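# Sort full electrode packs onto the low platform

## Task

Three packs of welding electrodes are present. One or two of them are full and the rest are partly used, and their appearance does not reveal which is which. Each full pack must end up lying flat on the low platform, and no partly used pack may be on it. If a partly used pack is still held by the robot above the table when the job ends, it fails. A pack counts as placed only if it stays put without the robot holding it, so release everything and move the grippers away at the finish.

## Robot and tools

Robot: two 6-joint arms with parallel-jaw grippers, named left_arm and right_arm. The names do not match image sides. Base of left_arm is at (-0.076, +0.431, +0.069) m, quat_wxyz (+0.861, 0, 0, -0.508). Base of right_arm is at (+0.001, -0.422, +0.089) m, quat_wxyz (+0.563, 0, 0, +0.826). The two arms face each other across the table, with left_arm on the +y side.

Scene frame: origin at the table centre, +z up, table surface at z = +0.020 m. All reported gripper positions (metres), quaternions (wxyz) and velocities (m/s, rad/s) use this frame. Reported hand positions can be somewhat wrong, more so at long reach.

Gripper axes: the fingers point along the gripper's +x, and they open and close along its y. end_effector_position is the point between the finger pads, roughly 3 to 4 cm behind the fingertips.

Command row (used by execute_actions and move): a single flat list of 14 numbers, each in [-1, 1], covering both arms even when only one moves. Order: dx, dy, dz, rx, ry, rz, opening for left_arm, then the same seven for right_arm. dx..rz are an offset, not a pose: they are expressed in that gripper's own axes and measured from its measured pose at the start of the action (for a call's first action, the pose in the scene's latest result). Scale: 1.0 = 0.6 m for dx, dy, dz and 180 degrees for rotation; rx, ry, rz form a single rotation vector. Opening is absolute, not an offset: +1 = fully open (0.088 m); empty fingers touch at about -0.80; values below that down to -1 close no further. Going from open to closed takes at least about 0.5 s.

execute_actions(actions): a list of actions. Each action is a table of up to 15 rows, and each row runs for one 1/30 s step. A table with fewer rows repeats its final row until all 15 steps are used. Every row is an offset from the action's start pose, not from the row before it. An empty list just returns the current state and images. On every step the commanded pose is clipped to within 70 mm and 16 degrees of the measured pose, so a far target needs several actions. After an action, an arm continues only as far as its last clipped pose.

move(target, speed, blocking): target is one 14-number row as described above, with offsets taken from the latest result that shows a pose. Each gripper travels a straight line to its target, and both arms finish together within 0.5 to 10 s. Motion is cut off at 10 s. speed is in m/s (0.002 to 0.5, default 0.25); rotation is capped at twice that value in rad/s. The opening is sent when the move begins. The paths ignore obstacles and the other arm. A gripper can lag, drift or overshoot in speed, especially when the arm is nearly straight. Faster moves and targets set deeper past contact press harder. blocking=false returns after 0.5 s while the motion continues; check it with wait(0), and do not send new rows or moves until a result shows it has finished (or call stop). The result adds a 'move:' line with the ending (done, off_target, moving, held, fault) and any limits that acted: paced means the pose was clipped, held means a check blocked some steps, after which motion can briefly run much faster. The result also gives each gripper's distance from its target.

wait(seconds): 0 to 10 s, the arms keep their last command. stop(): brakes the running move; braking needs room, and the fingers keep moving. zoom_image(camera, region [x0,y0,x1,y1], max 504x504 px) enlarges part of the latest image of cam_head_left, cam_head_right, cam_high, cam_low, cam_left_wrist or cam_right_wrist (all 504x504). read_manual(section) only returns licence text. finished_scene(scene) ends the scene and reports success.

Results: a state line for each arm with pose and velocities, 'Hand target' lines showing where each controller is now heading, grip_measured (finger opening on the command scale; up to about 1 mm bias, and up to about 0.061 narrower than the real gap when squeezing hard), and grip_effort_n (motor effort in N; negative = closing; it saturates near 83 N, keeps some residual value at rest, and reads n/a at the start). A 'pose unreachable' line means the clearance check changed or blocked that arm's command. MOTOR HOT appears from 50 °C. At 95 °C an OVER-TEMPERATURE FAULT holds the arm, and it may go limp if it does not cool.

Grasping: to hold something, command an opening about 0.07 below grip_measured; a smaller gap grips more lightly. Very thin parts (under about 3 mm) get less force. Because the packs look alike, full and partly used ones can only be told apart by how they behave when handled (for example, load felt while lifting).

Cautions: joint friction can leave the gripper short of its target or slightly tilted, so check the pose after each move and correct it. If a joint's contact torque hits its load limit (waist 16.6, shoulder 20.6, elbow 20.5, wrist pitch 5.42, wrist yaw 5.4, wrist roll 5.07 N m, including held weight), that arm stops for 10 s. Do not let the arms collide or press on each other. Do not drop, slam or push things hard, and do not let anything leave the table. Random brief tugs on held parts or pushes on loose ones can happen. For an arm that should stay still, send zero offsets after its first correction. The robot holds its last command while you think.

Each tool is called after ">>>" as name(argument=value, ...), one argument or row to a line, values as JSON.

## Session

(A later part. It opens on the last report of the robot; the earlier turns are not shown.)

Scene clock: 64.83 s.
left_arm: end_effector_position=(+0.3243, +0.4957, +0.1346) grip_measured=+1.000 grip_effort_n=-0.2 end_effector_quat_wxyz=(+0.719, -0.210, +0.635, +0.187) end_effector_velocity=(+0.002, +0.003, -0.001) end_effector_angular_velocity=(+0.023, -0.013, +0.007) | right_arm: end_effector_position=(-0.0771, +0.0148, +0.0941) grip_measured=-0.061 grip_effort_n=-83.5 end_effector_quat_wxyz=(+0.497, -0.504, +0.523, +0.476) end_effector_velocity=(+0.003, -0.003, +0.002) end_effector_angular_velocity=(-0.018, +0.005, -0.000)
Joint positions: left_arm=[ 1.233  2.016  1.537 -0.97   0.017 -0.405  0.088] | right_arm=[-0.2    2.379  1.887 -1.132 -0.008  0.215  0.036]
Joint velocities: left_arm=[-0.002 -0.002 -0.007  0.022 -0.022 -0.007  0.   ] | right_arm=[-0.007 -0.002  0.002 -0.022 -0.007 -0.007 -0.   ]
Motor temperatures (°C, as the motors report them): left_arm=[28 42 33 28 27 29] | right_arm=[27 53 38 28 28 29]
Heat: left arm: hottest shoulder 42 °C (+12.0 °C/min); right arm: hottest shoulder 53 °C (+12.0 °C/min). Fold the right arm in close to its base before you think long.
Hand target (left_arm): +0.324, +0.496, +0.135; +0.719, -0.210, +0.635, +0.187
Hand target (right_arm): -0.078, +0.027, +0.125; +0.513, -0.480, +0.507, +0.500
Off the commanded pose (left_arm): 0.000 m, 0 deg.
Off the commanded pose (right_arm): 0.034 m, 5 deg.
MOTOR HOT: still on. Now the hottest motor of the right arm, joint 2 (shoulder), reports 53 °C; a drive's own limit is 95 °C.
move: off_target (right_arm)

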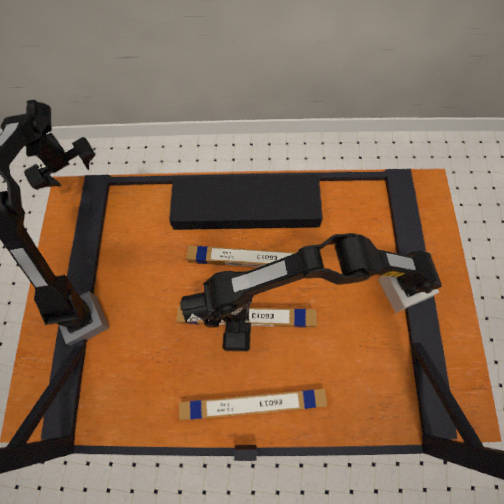

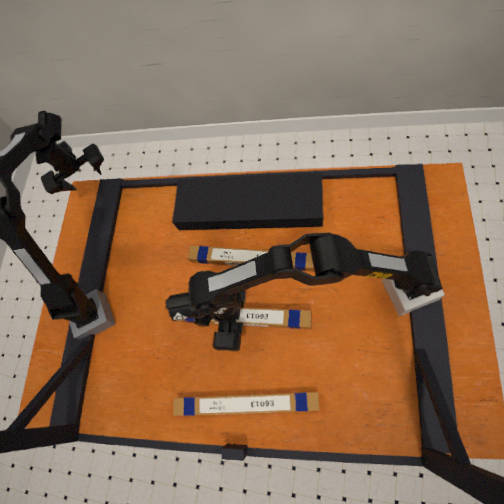

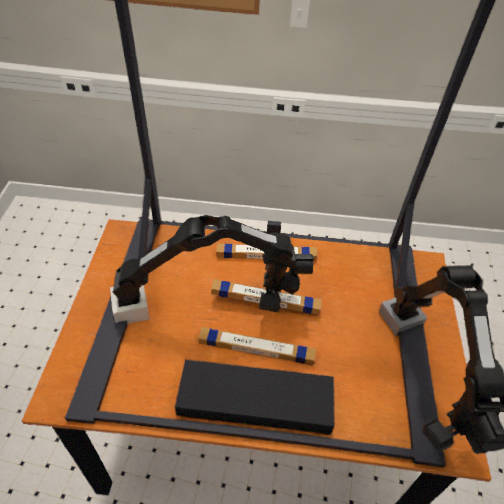

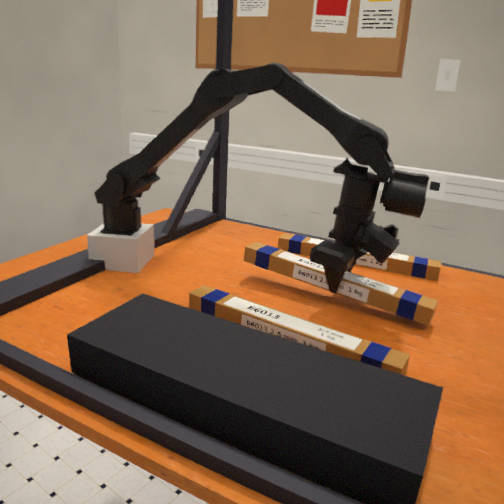

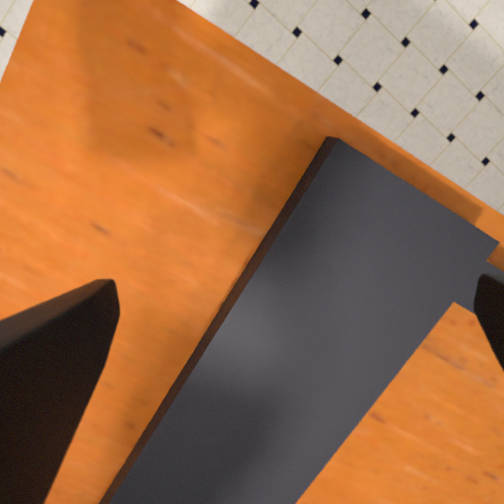

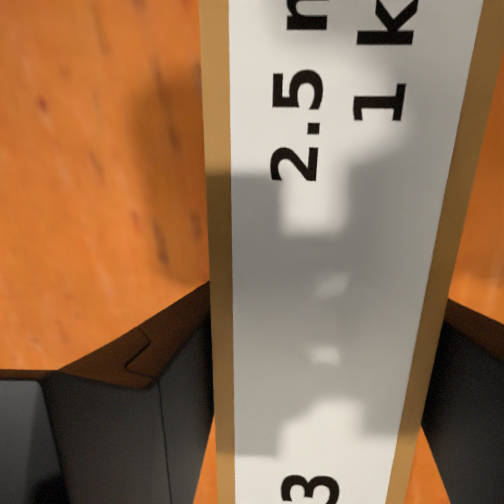

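>>> move(
  target=[0,0,0,0,0,0,1, -0.22,0,-0.03,-0.012,-0.05,0,-0.14],
  speed=0.12,
)

>>> move(
  target=[0,0,0,0,0,0,1, -0.05,-0.6,0.03,0,-0.03,0,-0.14],
  speed=0.15,
)

Scene clock: 70.63 s.
left_arm: end_effector_position=(+0.3243, +0.4957, +0.1346) grip_measured=+1.000 grip_effort_n=0.2 end_effector_quat_wxyz=(+0.719, -0.210, +0.635, +0.187) end_effector_velocity=(-0.002, -0.000, +0.000) end_effector_angular_velocity=(+0.003, +0.008, +0.020) | right_arm: end_effector_position=(-0.0748, -0.0040, +0.1992) grip_measured=-0.061 grip_effort_n=-83.5 end_effector_quat_wxyz=(+0.513, -0.494, +0.492, +0.500) end_effector_velocity=(-0.000, -0.000, -0.001) end_effector_angular_velocity=(-0.002, +0.022, +0.001)
Joint positions: left_arm=[ 1.233  2.016  1.537 -0.97   0.017 -0.405  0.088] | right_arm=[-0.187  2.163  1.946 -1.33   0.02   0.199  0.036]
Joint velocities: left_arm=[-0.002 -0.002 -0.002 -0.007 -0.007 -0.022  0.   ] | right_arm=[-0.007 -0.002 -0.007  0.007 -0.022 -0.007 -0.   ]
Motor temperatures (°C, as the motors report them): left_arm=[28 43 33 28 27 29] | right_arm=[27 59 39 28 28 29]
Heat: left arm: hottest shoulder 43 °C (+12.1 °C/min); right arm: hottest shoulder 59 °C (+16.1 °C/min). Fold the right arm in close to its base before you think long.
Hand target (left_arm): +0.324, +0.496, +0.135; +0.719, -0.210, +0.635, +0.187
Hand target (right_arm): -0.077, +0.002, +0.226; +0.527, -0.474, +0.473, +0.524
Off the commanded pose (left_arm): 0.000 m, 0 deg.
Off the commanded pose (right_arm): 0.029 m, 4 deg.
MOTOR HOT: still on. Now the hottest motor of the right arm, joint 2 (shoulder), reports 59 °C; a drive's own limit is 95 °C.
move: off_target (right_arm)

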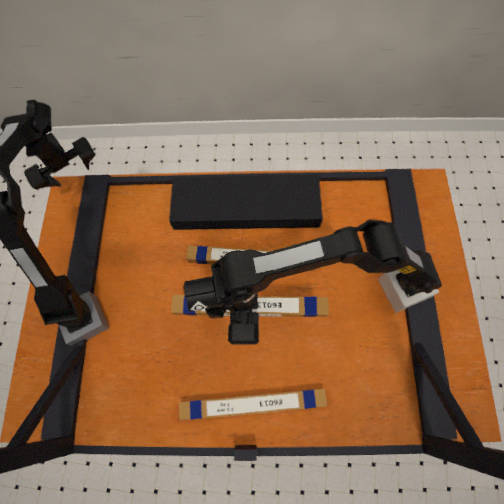

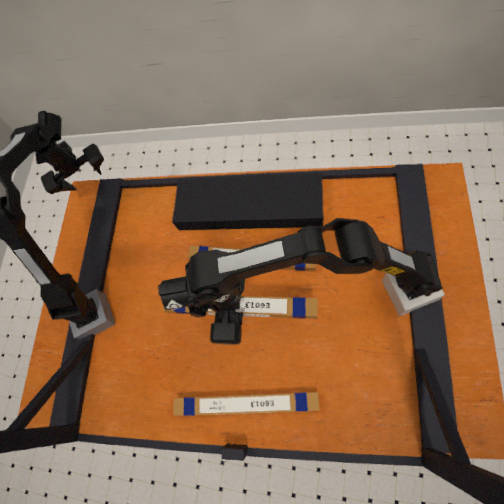

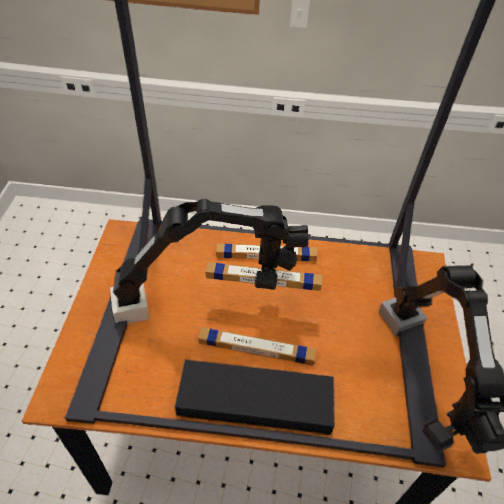

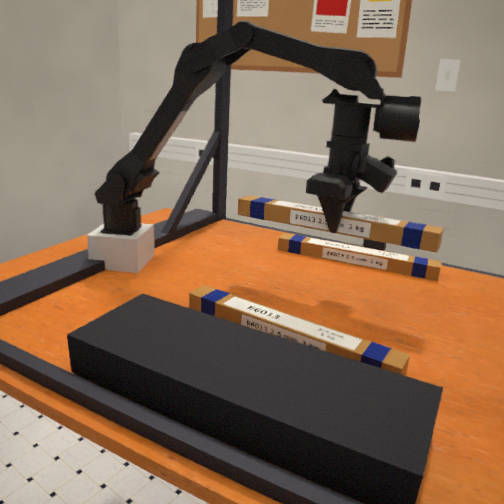

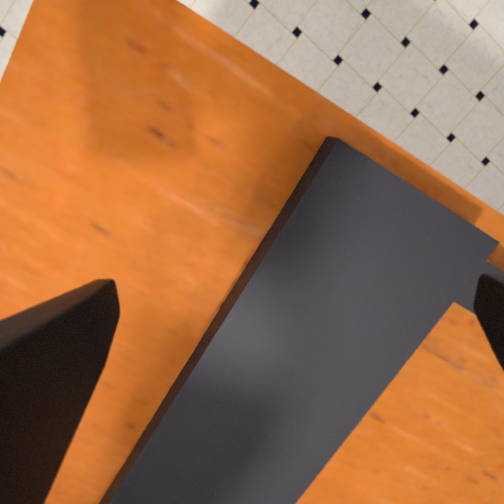

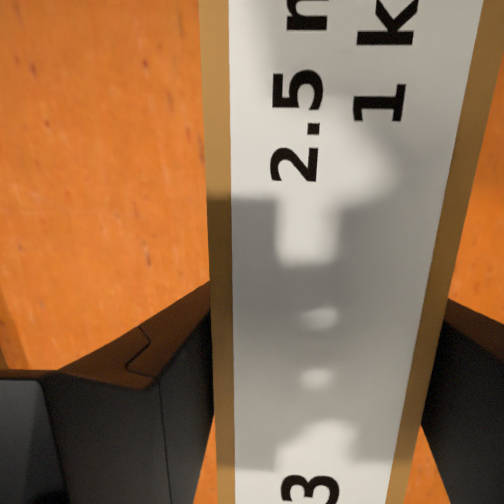

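Scene clock: 73.63 s.
left_arm: end_effector_position=(+0.3243, +0.4957, +0.1346) grip_measured=+1.000 grip_effort_n=0.2 end_effector_quat_wxyz=(+0.719, -0.210, +0.635, +0.187) end_effector_velocity=(-0.002, -0.002, -0.002) end_effector_angular_velocity=(+0.004, +0.013, +0.001) | right_arm: end_effector_position=(+0.2795, +0.0026, +0.2087) grip_measured=-0.061 grip_effort_n=-83.5 end_effector_quat_wxyz=(+0.579, -0.451, +0.429, +0.527) end_effector_velocity=(-0.001, -0.006, -0.001) end_effector_angular_velocity=(-0.023, +0.005, +0.003)
Joint positions: left_arm=[ 1.233  2.016  1.537 -0.97   0.017 -0.405  0.088] | right_arm=[-0.973  2.37   2.307 -1.277 -0.062 -0.561  0.036]
Joint velocities: left_arm=[-0.007  0.002 -0.002 -0.007 -0.007 -0.007  0.   ] | right_arm=[-0.002 -0.002 -0.002 -0.022  0.007 -0.007 -0.   ]
Motor temperatures (°C, as the motors report them): left_arm=[28 43 33 28 27 29] | right_arm=[27 60 40 28 28 29]
Heat: left arm: hottest shoulder 43 °C (+11.1 °C/min); right arm: hottest shoulder 60 °C (+17.1 °C/min). Fold the right arm in close to its base before you think long.
Hand target (left_arm): +0.324, +0.496, +0.135; +0.719, -0.210, +0.635, +0.187
Hand target (right_arm): +0.283, +0.010, +0.231; +0.597, -0.446, +0.401, +0.533
Off the commanded pose (left_arm): 0.000 m, 0 deg.
Off the commanded pose (right_arm): 0.028 m, 7 deg.
MOTOR HOT: still on. Now the hottest motor of the right arm, joint 2 (shoulder), reports 60 °C; a drive's own limit is 95 °C.
joint sent to its limit (right arm) — the command would take joint 3 (elbow) past its upper limit, so that joint was sent only as far as its limit.
move: off_target (right_arm)

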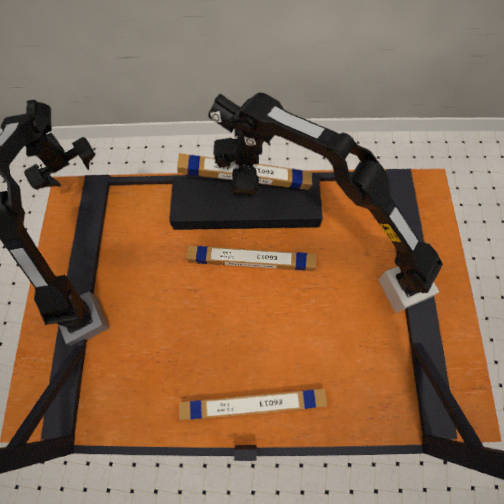

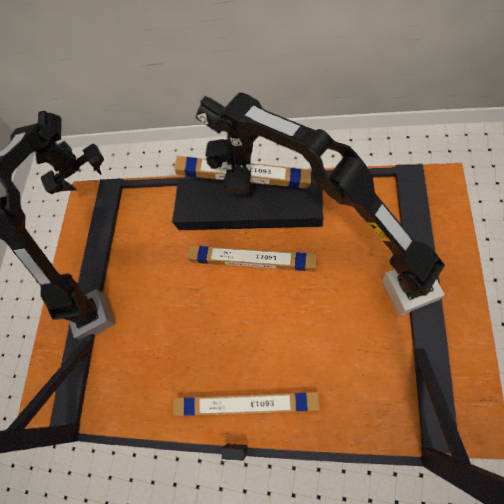

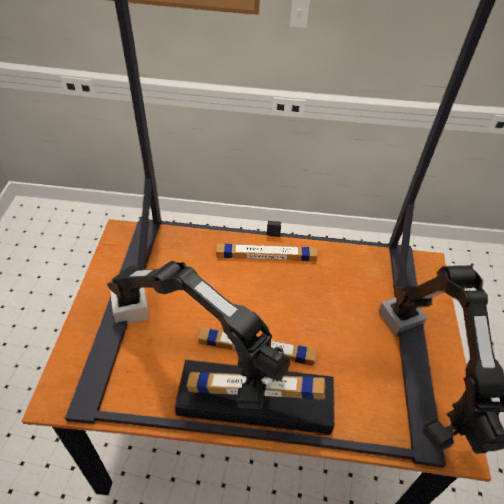

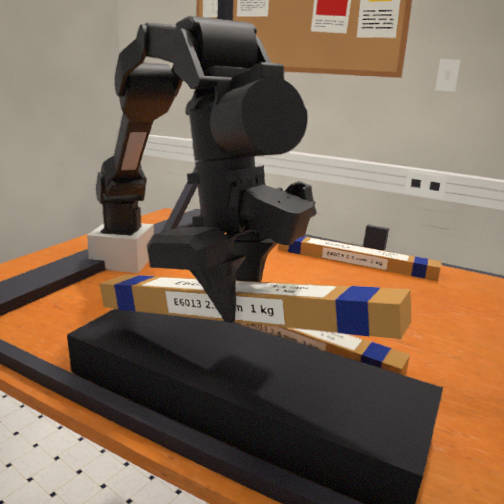

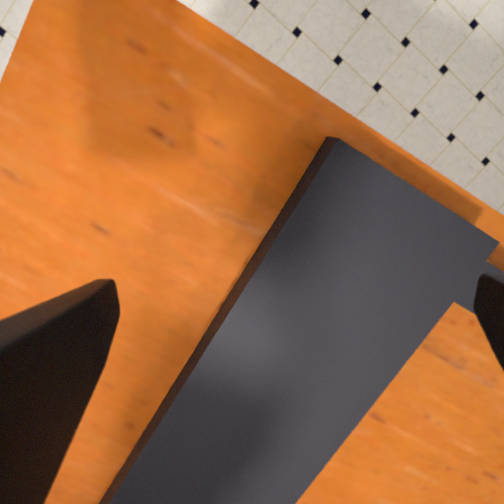

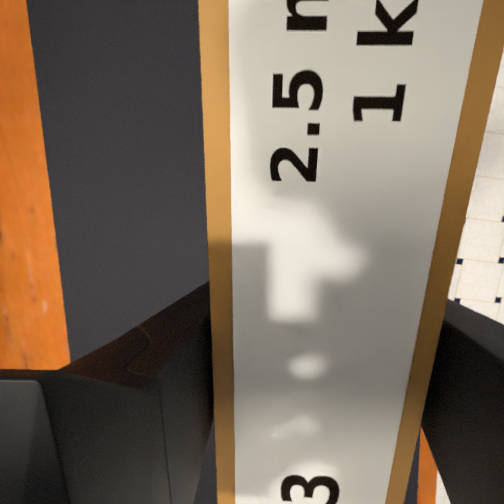

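>>> move(
  target=[0,0,0,0,0,0,1, 0.081,0.004,-0.015,-0.008,0.045,0.01,-0.14],
  speed=0.05,
)

Scene clock: 80.83 s.
left_arm: end_effector_position=(+0.3243, +0.4957, +0.1346) grip_measured=+1.000 grip_effort_n=0.2 end_effector_quat_wxyz=(+0.719, -0.210, +0.635, +0.187) end_effector_velocity=(-0.002, -0.000, +0.000) end_effector_angular_velocity=(+0.003, +0.008, +0.020) | right_arm: end_effector_position=(+0.2755, -0.0045, +0.1410) grip_measured=-0.061 grip_effort_n=-83.5 end_effector_quat_wxyz=(+0.525, -0.487, +0.482, +0.504) end_effector_velocity=(+0.003, -0.004, -0.002) end_effector_angular_velocity=(-0.014, +0.000, -0.000)
Joint positions: left_arm=[ 1.233  2.016  1.537 -0.97   0.017 -0.405  0.088] | right_arm=[-0.959  2.509  2.309 -1.306 -0.011 -0.569  0.036]
Joint velocities: left_arm=[-0.002 -0.002 -0.002 -0.007 -0.007 -0.022  0.   ] | right_arm=[-0.007  0.002 -0.002 -0.007  0.007 -0.007 -0.   ]
Motor temperatures (°C, as the motors report them): left_arm=[28 44 33 28 27 29] | right_arm=[27 62 42 28 28 29]
Heat: left arm: hottest shoulder 44 °C (+10.0 °C/min); right arm: hottest shoulder 62 °C (+18.1 °C/min). Fold the right arm in close to its base before you think long.
Hand target (left_arm): +0.324, +0.496, +0.135; +0.719, -0.210, +0.635, +0.187
Hand target (right_arm): +0.280, +0.004, +0.160; +0.543, -0.485, +0.458, +0.509
Off the commanded pose (left_arm): 0.000 m, 0 deg.
Off the commanded pose (right_arm): 0.021 m, 2 deg.
MOTOR HOT: still on. Now the hottest motor of the right arm, joint 2 (shoulder), reports 62 °C; a drive's own limit is 95 °C.
joint sent to its limit (right arm) — the command would take joint 3 (elbow) past its upper limit, so that joint was sent only as far as its limit.
move: off_target (right_arm)

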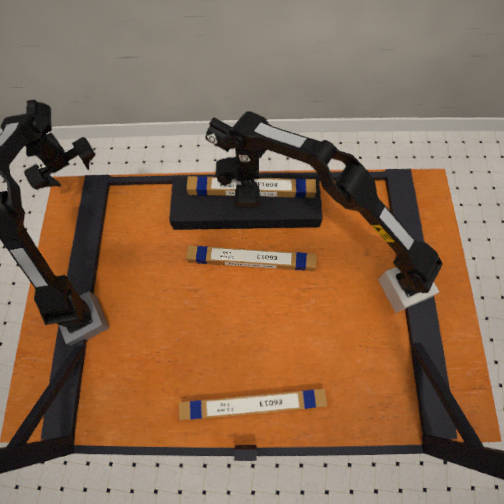

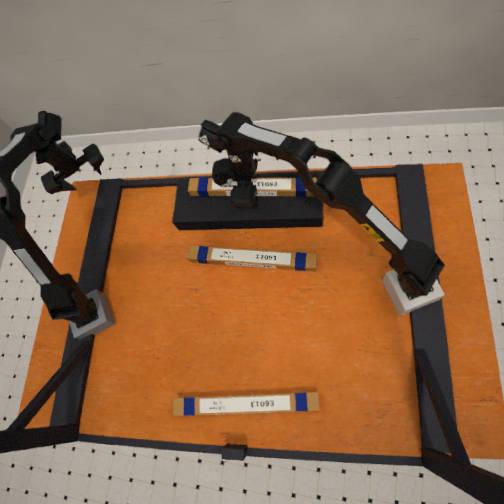

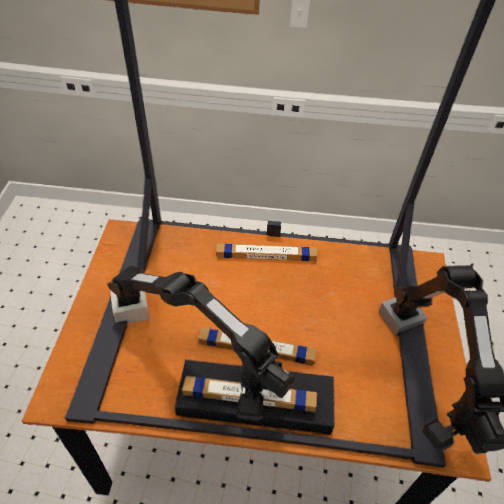

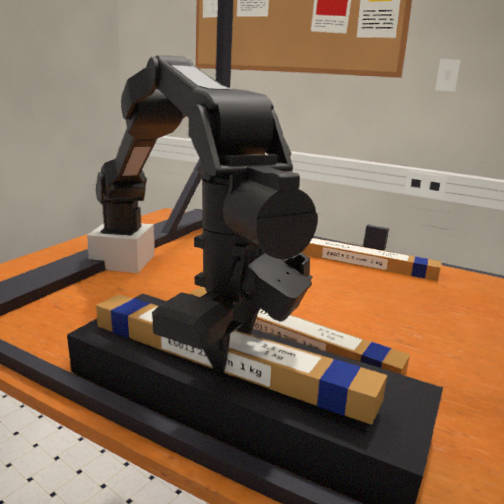

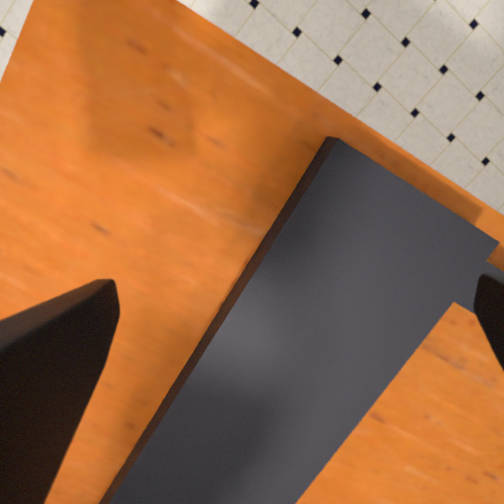

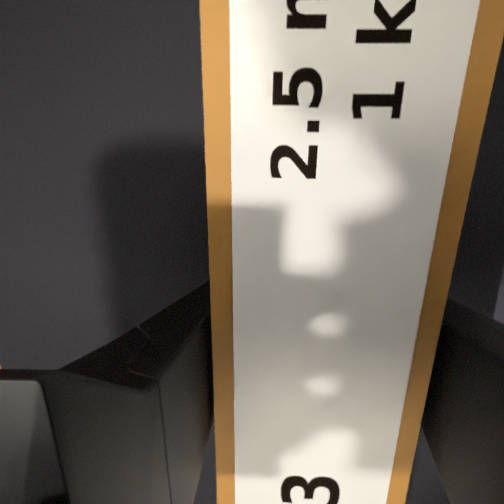

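>>> move(
  target=[0,0,0,0,0,0,1, -0.015,-0.02,0.035,0,-0.012,0,-0.14],
  speed=0.04,
)

Scene clock: 85.07 s.
left_arm: end_effector_position=(+0.3243, +0.4957, +0.1346) grip_measured=+1.000 grip_effort_n=0.2 end_effector_quat_wxyz=(+0.719, -0.210, +0.635, +0.187) end_effector_velocity=(-0.001, +0.002, +0.001) end_effector_angular_velocity=(+0.006, +0.004, +0.011) | right_arm: end_effector_position=(+0.2805, +0.0051, +0.1340) grip_measured=-0.061 grip_effort_n=-83.5 end_effector_quat_wxyz=(+0.536, -0.480, +0.470, +0.510) end_effector_velocity=(+0.001, +0.002, -0.000) end_effector_angular_velocity=(+0.010, +0.001, +0.006)
Joint positions: left_arm=[ 1.233  2.016  1.537 -0.97   0.017 -0.405  0.088] | right_arm=[-0.96   2.529  2.315 -1.258 -0.022 -0.569  0.036]
Joint velocities: left_arm=[ 0.002 -0.002  0.002 -0.007 -0.007 -0.007  0.   ] | right_arm=[-0.002  0.002  0.002  0.007 -0.007 -0.007 -0.   ]
Motor temperatures (°C, as the motors report them): left_arm=[28 44 33 28 27 29] | right_arm=[27 64 43 28 28 29]
Heat: left arm: hottest shoulder 44 °C (+9.1 °C/min); right arm: hottest shoulder 64 °C (+19.3 °C/min). Fold the right arm in close to its base before you think long.
Hand target (left_arm): +0.324, +0.496, +0.135; +0.719, -0.210, +0.635, +0.187
Hand target (right_arm): +0.287, +0.014, +0.152; +0.557, -0.472, +0.447, +0.517
Off the commanded pose (left_arm): 0.000 m, 0 deg.
Off the commanded pose (right_arm): 0.022 m, 1 deg.
MOTOR HOT: still on. Now the hottest motor of the right arm, joint 2 (shoulder), reports 64 °C; a drive's own limit is 95 °C.
joint sent to its limit (right arm) — the command would take joint 3 (elbow) past its upper limit, so that joint was sent only as far as its limit.
move: off_target (right_arm)

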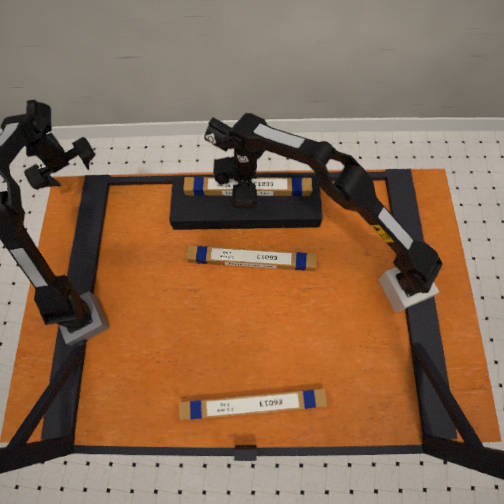

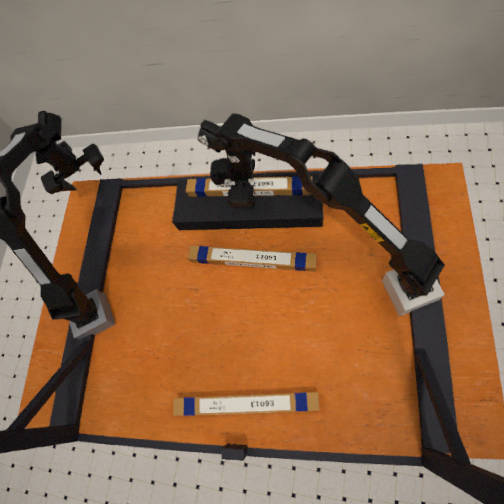

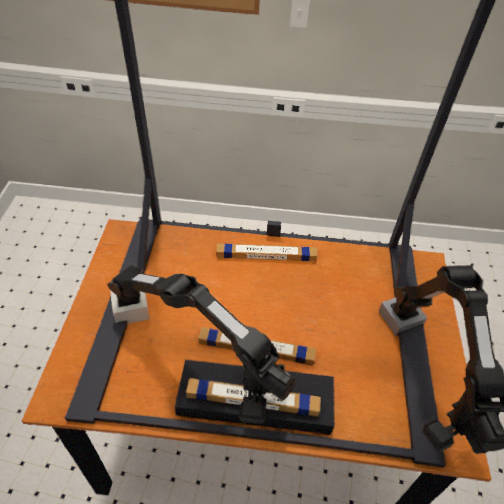

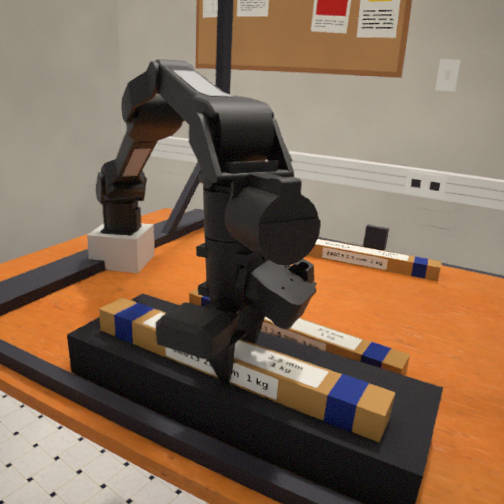

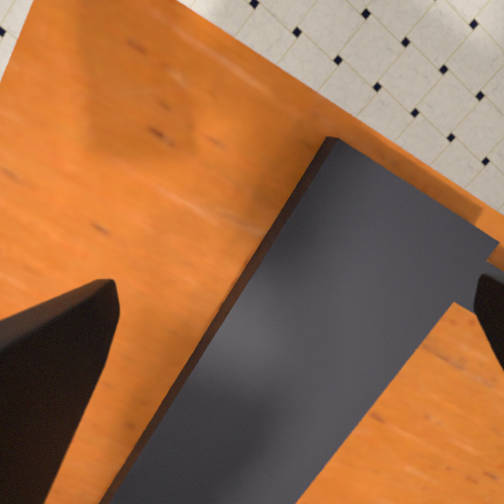

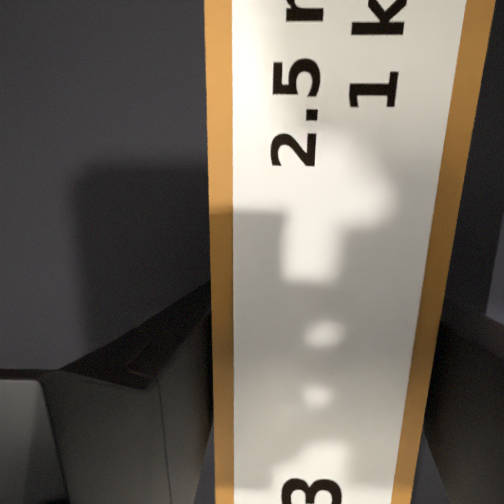

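>>> move(
  target=[0,0,0,0,0,0,1, 0.005,0,0,0,0.01,0,-0.14],
  speed=0.02,
)

>>> move(
  target=[0,0,0,0,0,0,1, 0,0,0,0,0,0,1],
)

>>> move(
  target=[0,0,0,0,0,0,1, -0.12,0,-0.03,0,0,0,1],
  speed=0.12,
)

Scene clock: 89.70 s.
left_arm: end_effector_position=(+0.3243, +0.4957, +0.1346) grip_measured=+1.000 grip_effort_n=-0.2 end_effector_quat_wxyz=(+0.719, -0.210, +0.635, +0.187) end_effector_velocity=(+0.001, +0.000, +0.000) end_effector_angular_velocity=(+0.009, -0.006, -0.009) | right_arm: end_effector_position=(+0.2789, +0.0021, +0.1304) grip_measured=-0.061 grip_effort_n=-83.5 end_effector_quat_wxyz=(+0.528, -0.488, +0.478, +0.505) end_effector_velocity=(-0.001, -0.001, -0.001) end_effector_angular_velocity=(-0.003, +0.009, +0.020)
Joint positions: left_arm=[ 1.233  2.016  1.537 -0.97   0.017 -0.405  0.088] | right_arm=[-0.957  2.544  2.33  -1.283 -0.008 -0.568  0.036]
Joint velocities: left_arm=[-0.002 -0.002 -0.002  0.007 -0.007  0.007  0.   ] | right_arm=[-0.002  0.002  0.002 -0.007 -0.007 -0.022 -0.   ]
Motor temperatures (°C, as the motors report them): left_arm=[28 45 33 28 27 29] | right_arm=[27 65 44 28 28 29]
Heat: left arm: hottest shoulder 45 °C (+9.0 °C/min); right arm: hottest shoulder 65 °C (+17.1 °C/min). Fold the right arm in close to its base before you think long.
Hand target (left_arm): +0.324, +0.496, +0.135; +0.719, -0.210, +0.635, +0.187
Hand target (right_arm): +0.280, +0.005, +0.131; +0.532, -0.488, +0.475, +0.503
Off the commanded pose (left_arm): 0.000 m, 0 deg.
Off the commanded pose (right_arm): 0.004 m, 0 deg.
MOTOR HOT: still on. Now the hottest motor of the right arm, joint 2 (shoulder), reports 65 °C; a drive's own limit is 95 °C.
joint sent to its limit (right arm) — the command would take joint 3 (elbow) past its upper limit, so that joint was sent only as far as its limit.
move: done

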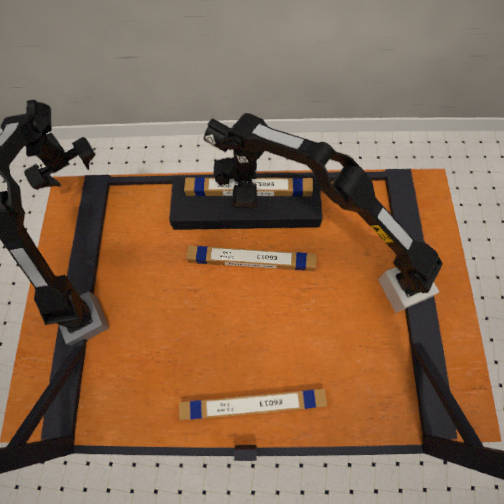

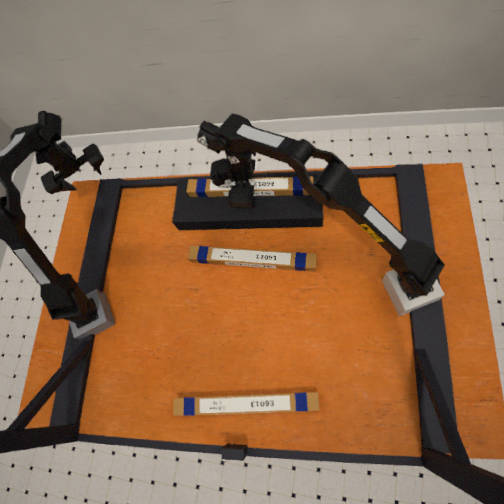

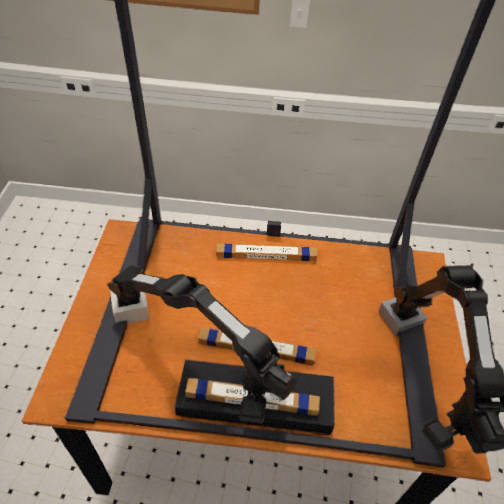

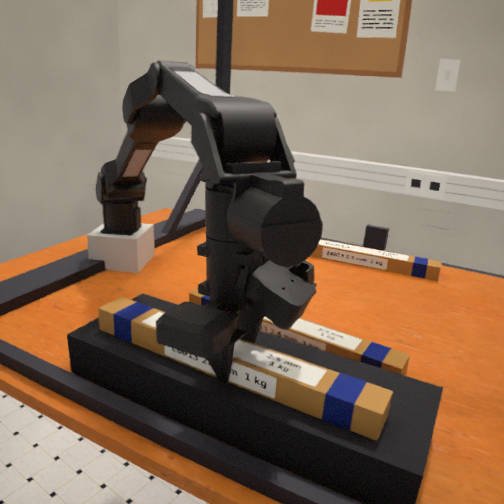

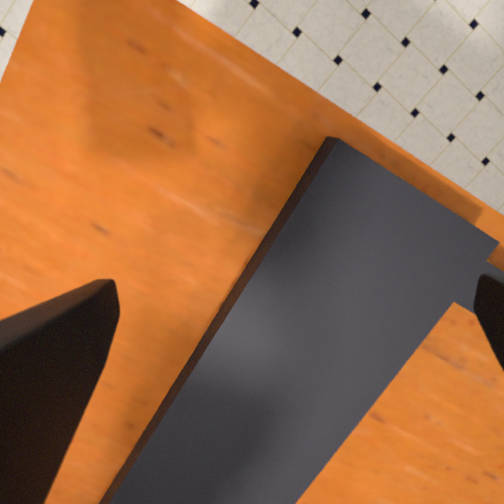

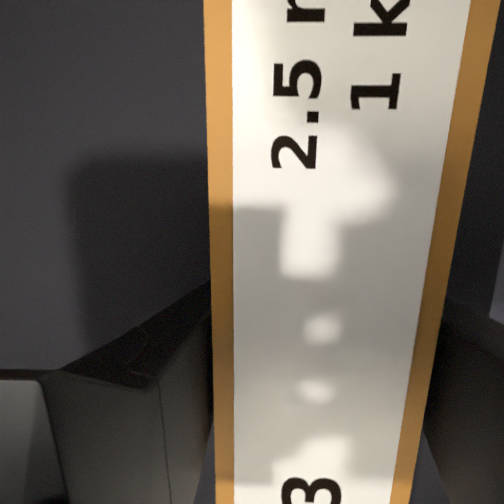

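Scene clock: 90.37 s.
left_arm: end_effector_position=(+0.3243, +0.4957, +0.1346) grip_measured=+1.000 grip_effort_n=-0.2 end_effector_quat_wxyz=(+0.719, -0.210, +0.635, +0.187) end_effector_velocity=(-0.003, -0.000, -0.001) end_effector_angular_velocity=(+0.004, +0.013, +0.006) | right_arm: end_effector_position=(+0.2789, +0.0021, +0.1304) grip_measured=+0.978 grip_effort_n=18.4 end_effector_quat_wxyz=(+0.528, -0.488, +0.478, +0.505) end_effector_velocity=(+0.002, -0.002, +0.004) end_effector_angular_velocity=(+0.006, +0.004, +0.001)
Joint positions: left_arm=[ 1.233  2.016  1.537 -0.97   0.017 -0.405  0.088] | right_arm=[-0.957  2.544  2.33  -1.283 -0.008 -0.568  0.087]
Joint velocities: left_arm=[-0.002 -0.002 -0.007 -0.007 -0.007 -0.007  0.   ] | right_arm=[-0.007 -0.007  0.002 -0.007 -0.007 -0.007  0.   ]
Motor temperatures (°C, as the motors report them): left_arm=[28 45 34 28 27 29] | right_arm=[27 65 44 28 28 29]
Heat: left arm: hottest shoulder 45 °C (+8.1 °C/min); right arm: hottest shoulder 65 °C (+17.2 °C/min). Fold the right arm in close to its base before you think long.
Hand target (left_arm): +0.324, +0.496, +0.135; +0.719, -0.210, +0.635, +0.187
Hand target (right_arm): +0.279, +0.002, +0.130; +0.528, -0.488, +0.478, +0.505
Off the commanded pose (left_arm): 0.000 m, 0 deg.
Off the commanded pose (right_arm): 0.000 m, 0 deg.
MOTOR HOT: still on. Now the hottest motor of the right arm, joint 2 (shoulder), reports 65 °C; a drive's own limit is 95 °C.
move: done

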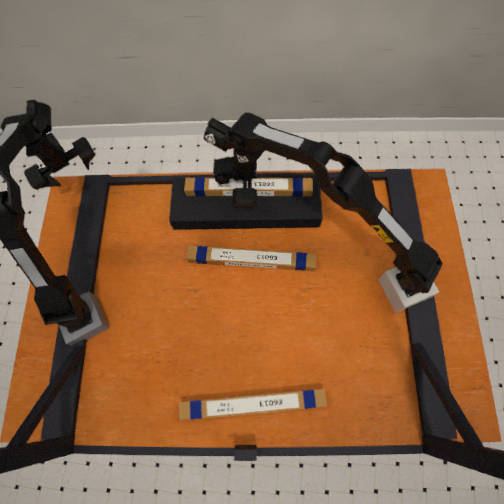

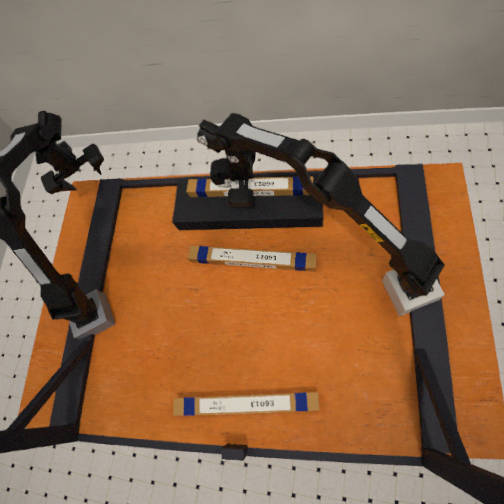

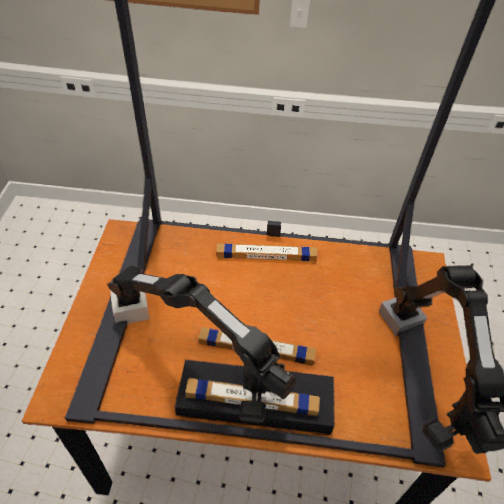

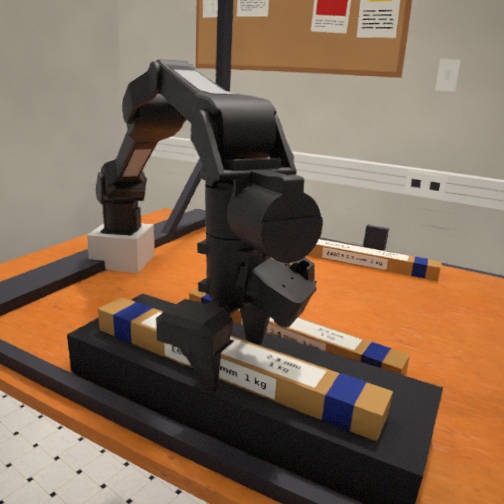

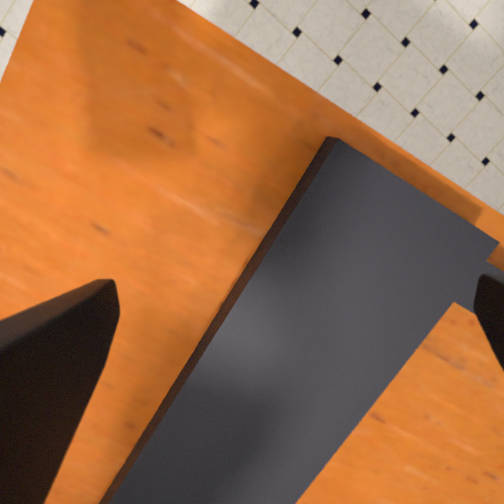

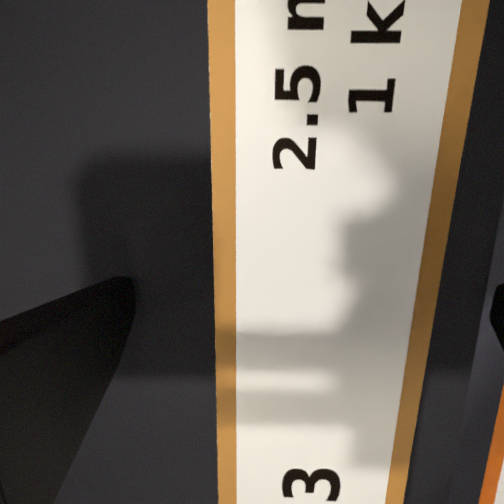

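Scene clock: 91.37 s.
left_arm: end_effector_position=(+0.3243, +0.4957, +0.1346) grip_measured=+1.000 grip_effort_n=0.2 end_effector_quat_wxyz=(+0.719, -0.210, +0.635, +0.187) end_effector_velocity=(-0.002, -0.000, +0.000) end_effector_angular_velocity=(+0.005, +0.008, +0.006) | right_arm: end_effector_position=(+0.2746, -0.0223, +0.1930) grip_measured=+0.979 grip_effort_n=18.8 end_effector_quat_wxyz=(+0.532, -0.486, +0.476, +0.504) end_effector_velocity=(+0.000, -0.004, -0.001) end_effector_angular_velocity=(-0.015, -0.001, +0.019)
Joint positions: left_arm=[ 1.233  2.016  1.537 -0.97   0.017 -0.405  0.088] | right_arm=[-0.977  2.413  2.341 -1.415 -0.008 -0.584  0.087]
Joint velocities: left_arm=[-0.002 -0.002 -0.002 -0.007 -0.007 -0.007  0.   ] | right_arm=[-0.002 -0.002 -0.007 -0.007  0.007 -0.022 -0.   ]
Motor temperatures (°C, as the motors report them): left_arm=[28 45 34 28 27 29] | right_arm=[27 65 43 28 28 29]
Heat: left arm: hottest shoulder 45 °C (+8.1 °C/min); right arm: hottest shoulder 65 °C (+16.2 °C/min). Fold the right arm in close to its base before you think long.
Hand target (left_arm): +0.324, +0.496, +0.135; +0.719, -0.210, +0.635, +0.187
Hand target (right_arm): +0.276, -0.022, +0.200; +0.537, -0.485, +0.468, +0.506
Off the commanded pose (left_arm): 0.000 m, 0 deg.
Off the commanded pose (right_arm): 0.008 m, 1 deg.
MOTOR HOT: still on. Now the hottest motor of the right arm, joint 2 (shoulder), reports 65 °C; a drive's own limit is 95 °C.
joint sent to its limit (right arm) — the command would take joint 3 (elbow) past its upper limit, so that joint was sent only as far as its limit.
move: done

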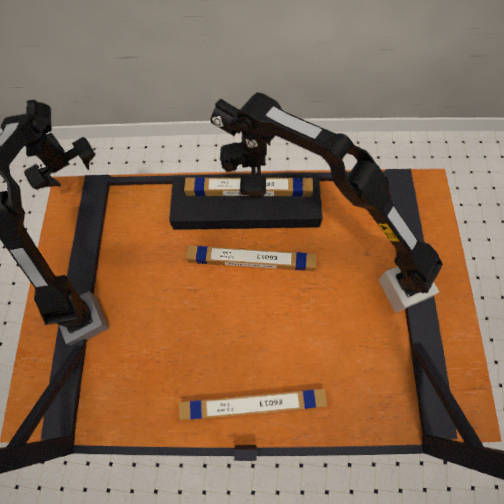

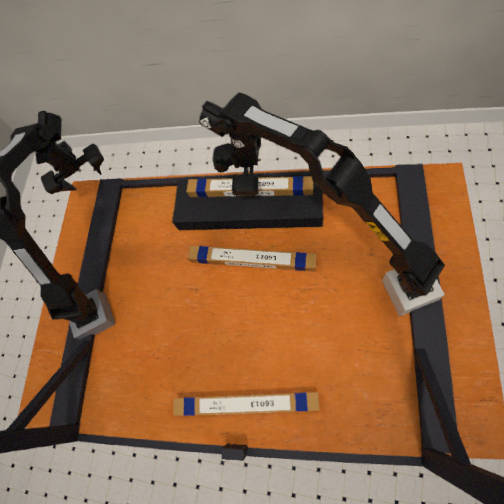

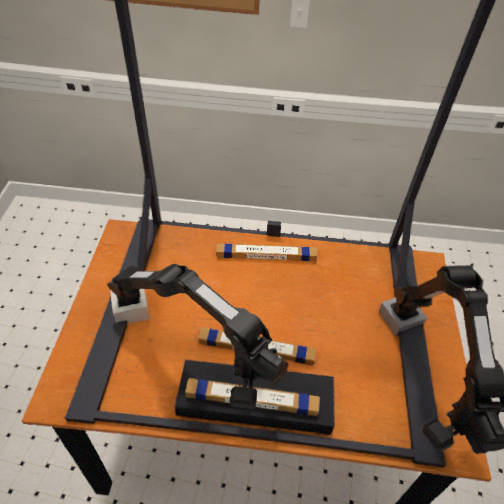

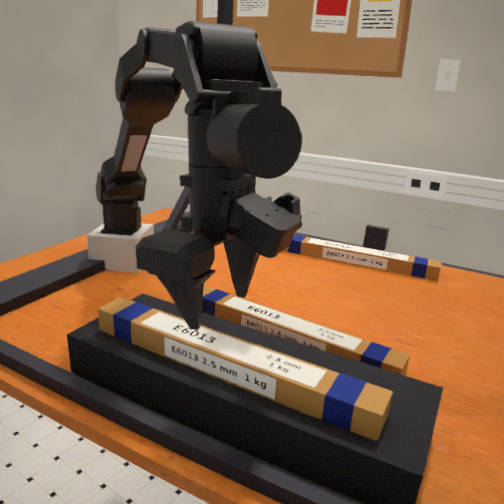

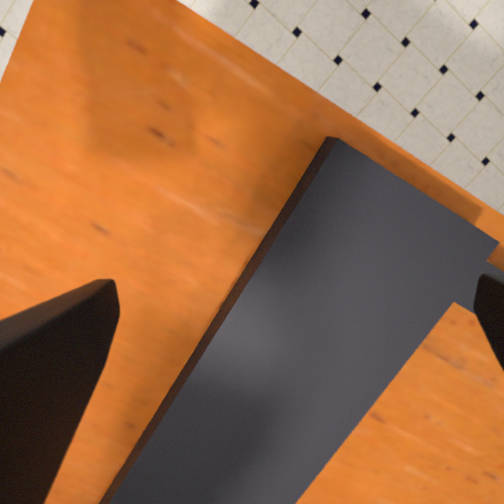

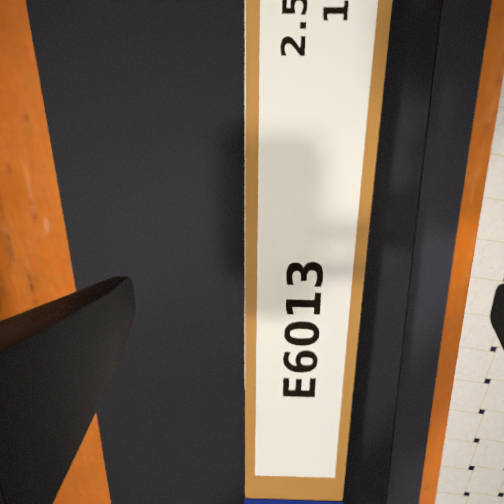

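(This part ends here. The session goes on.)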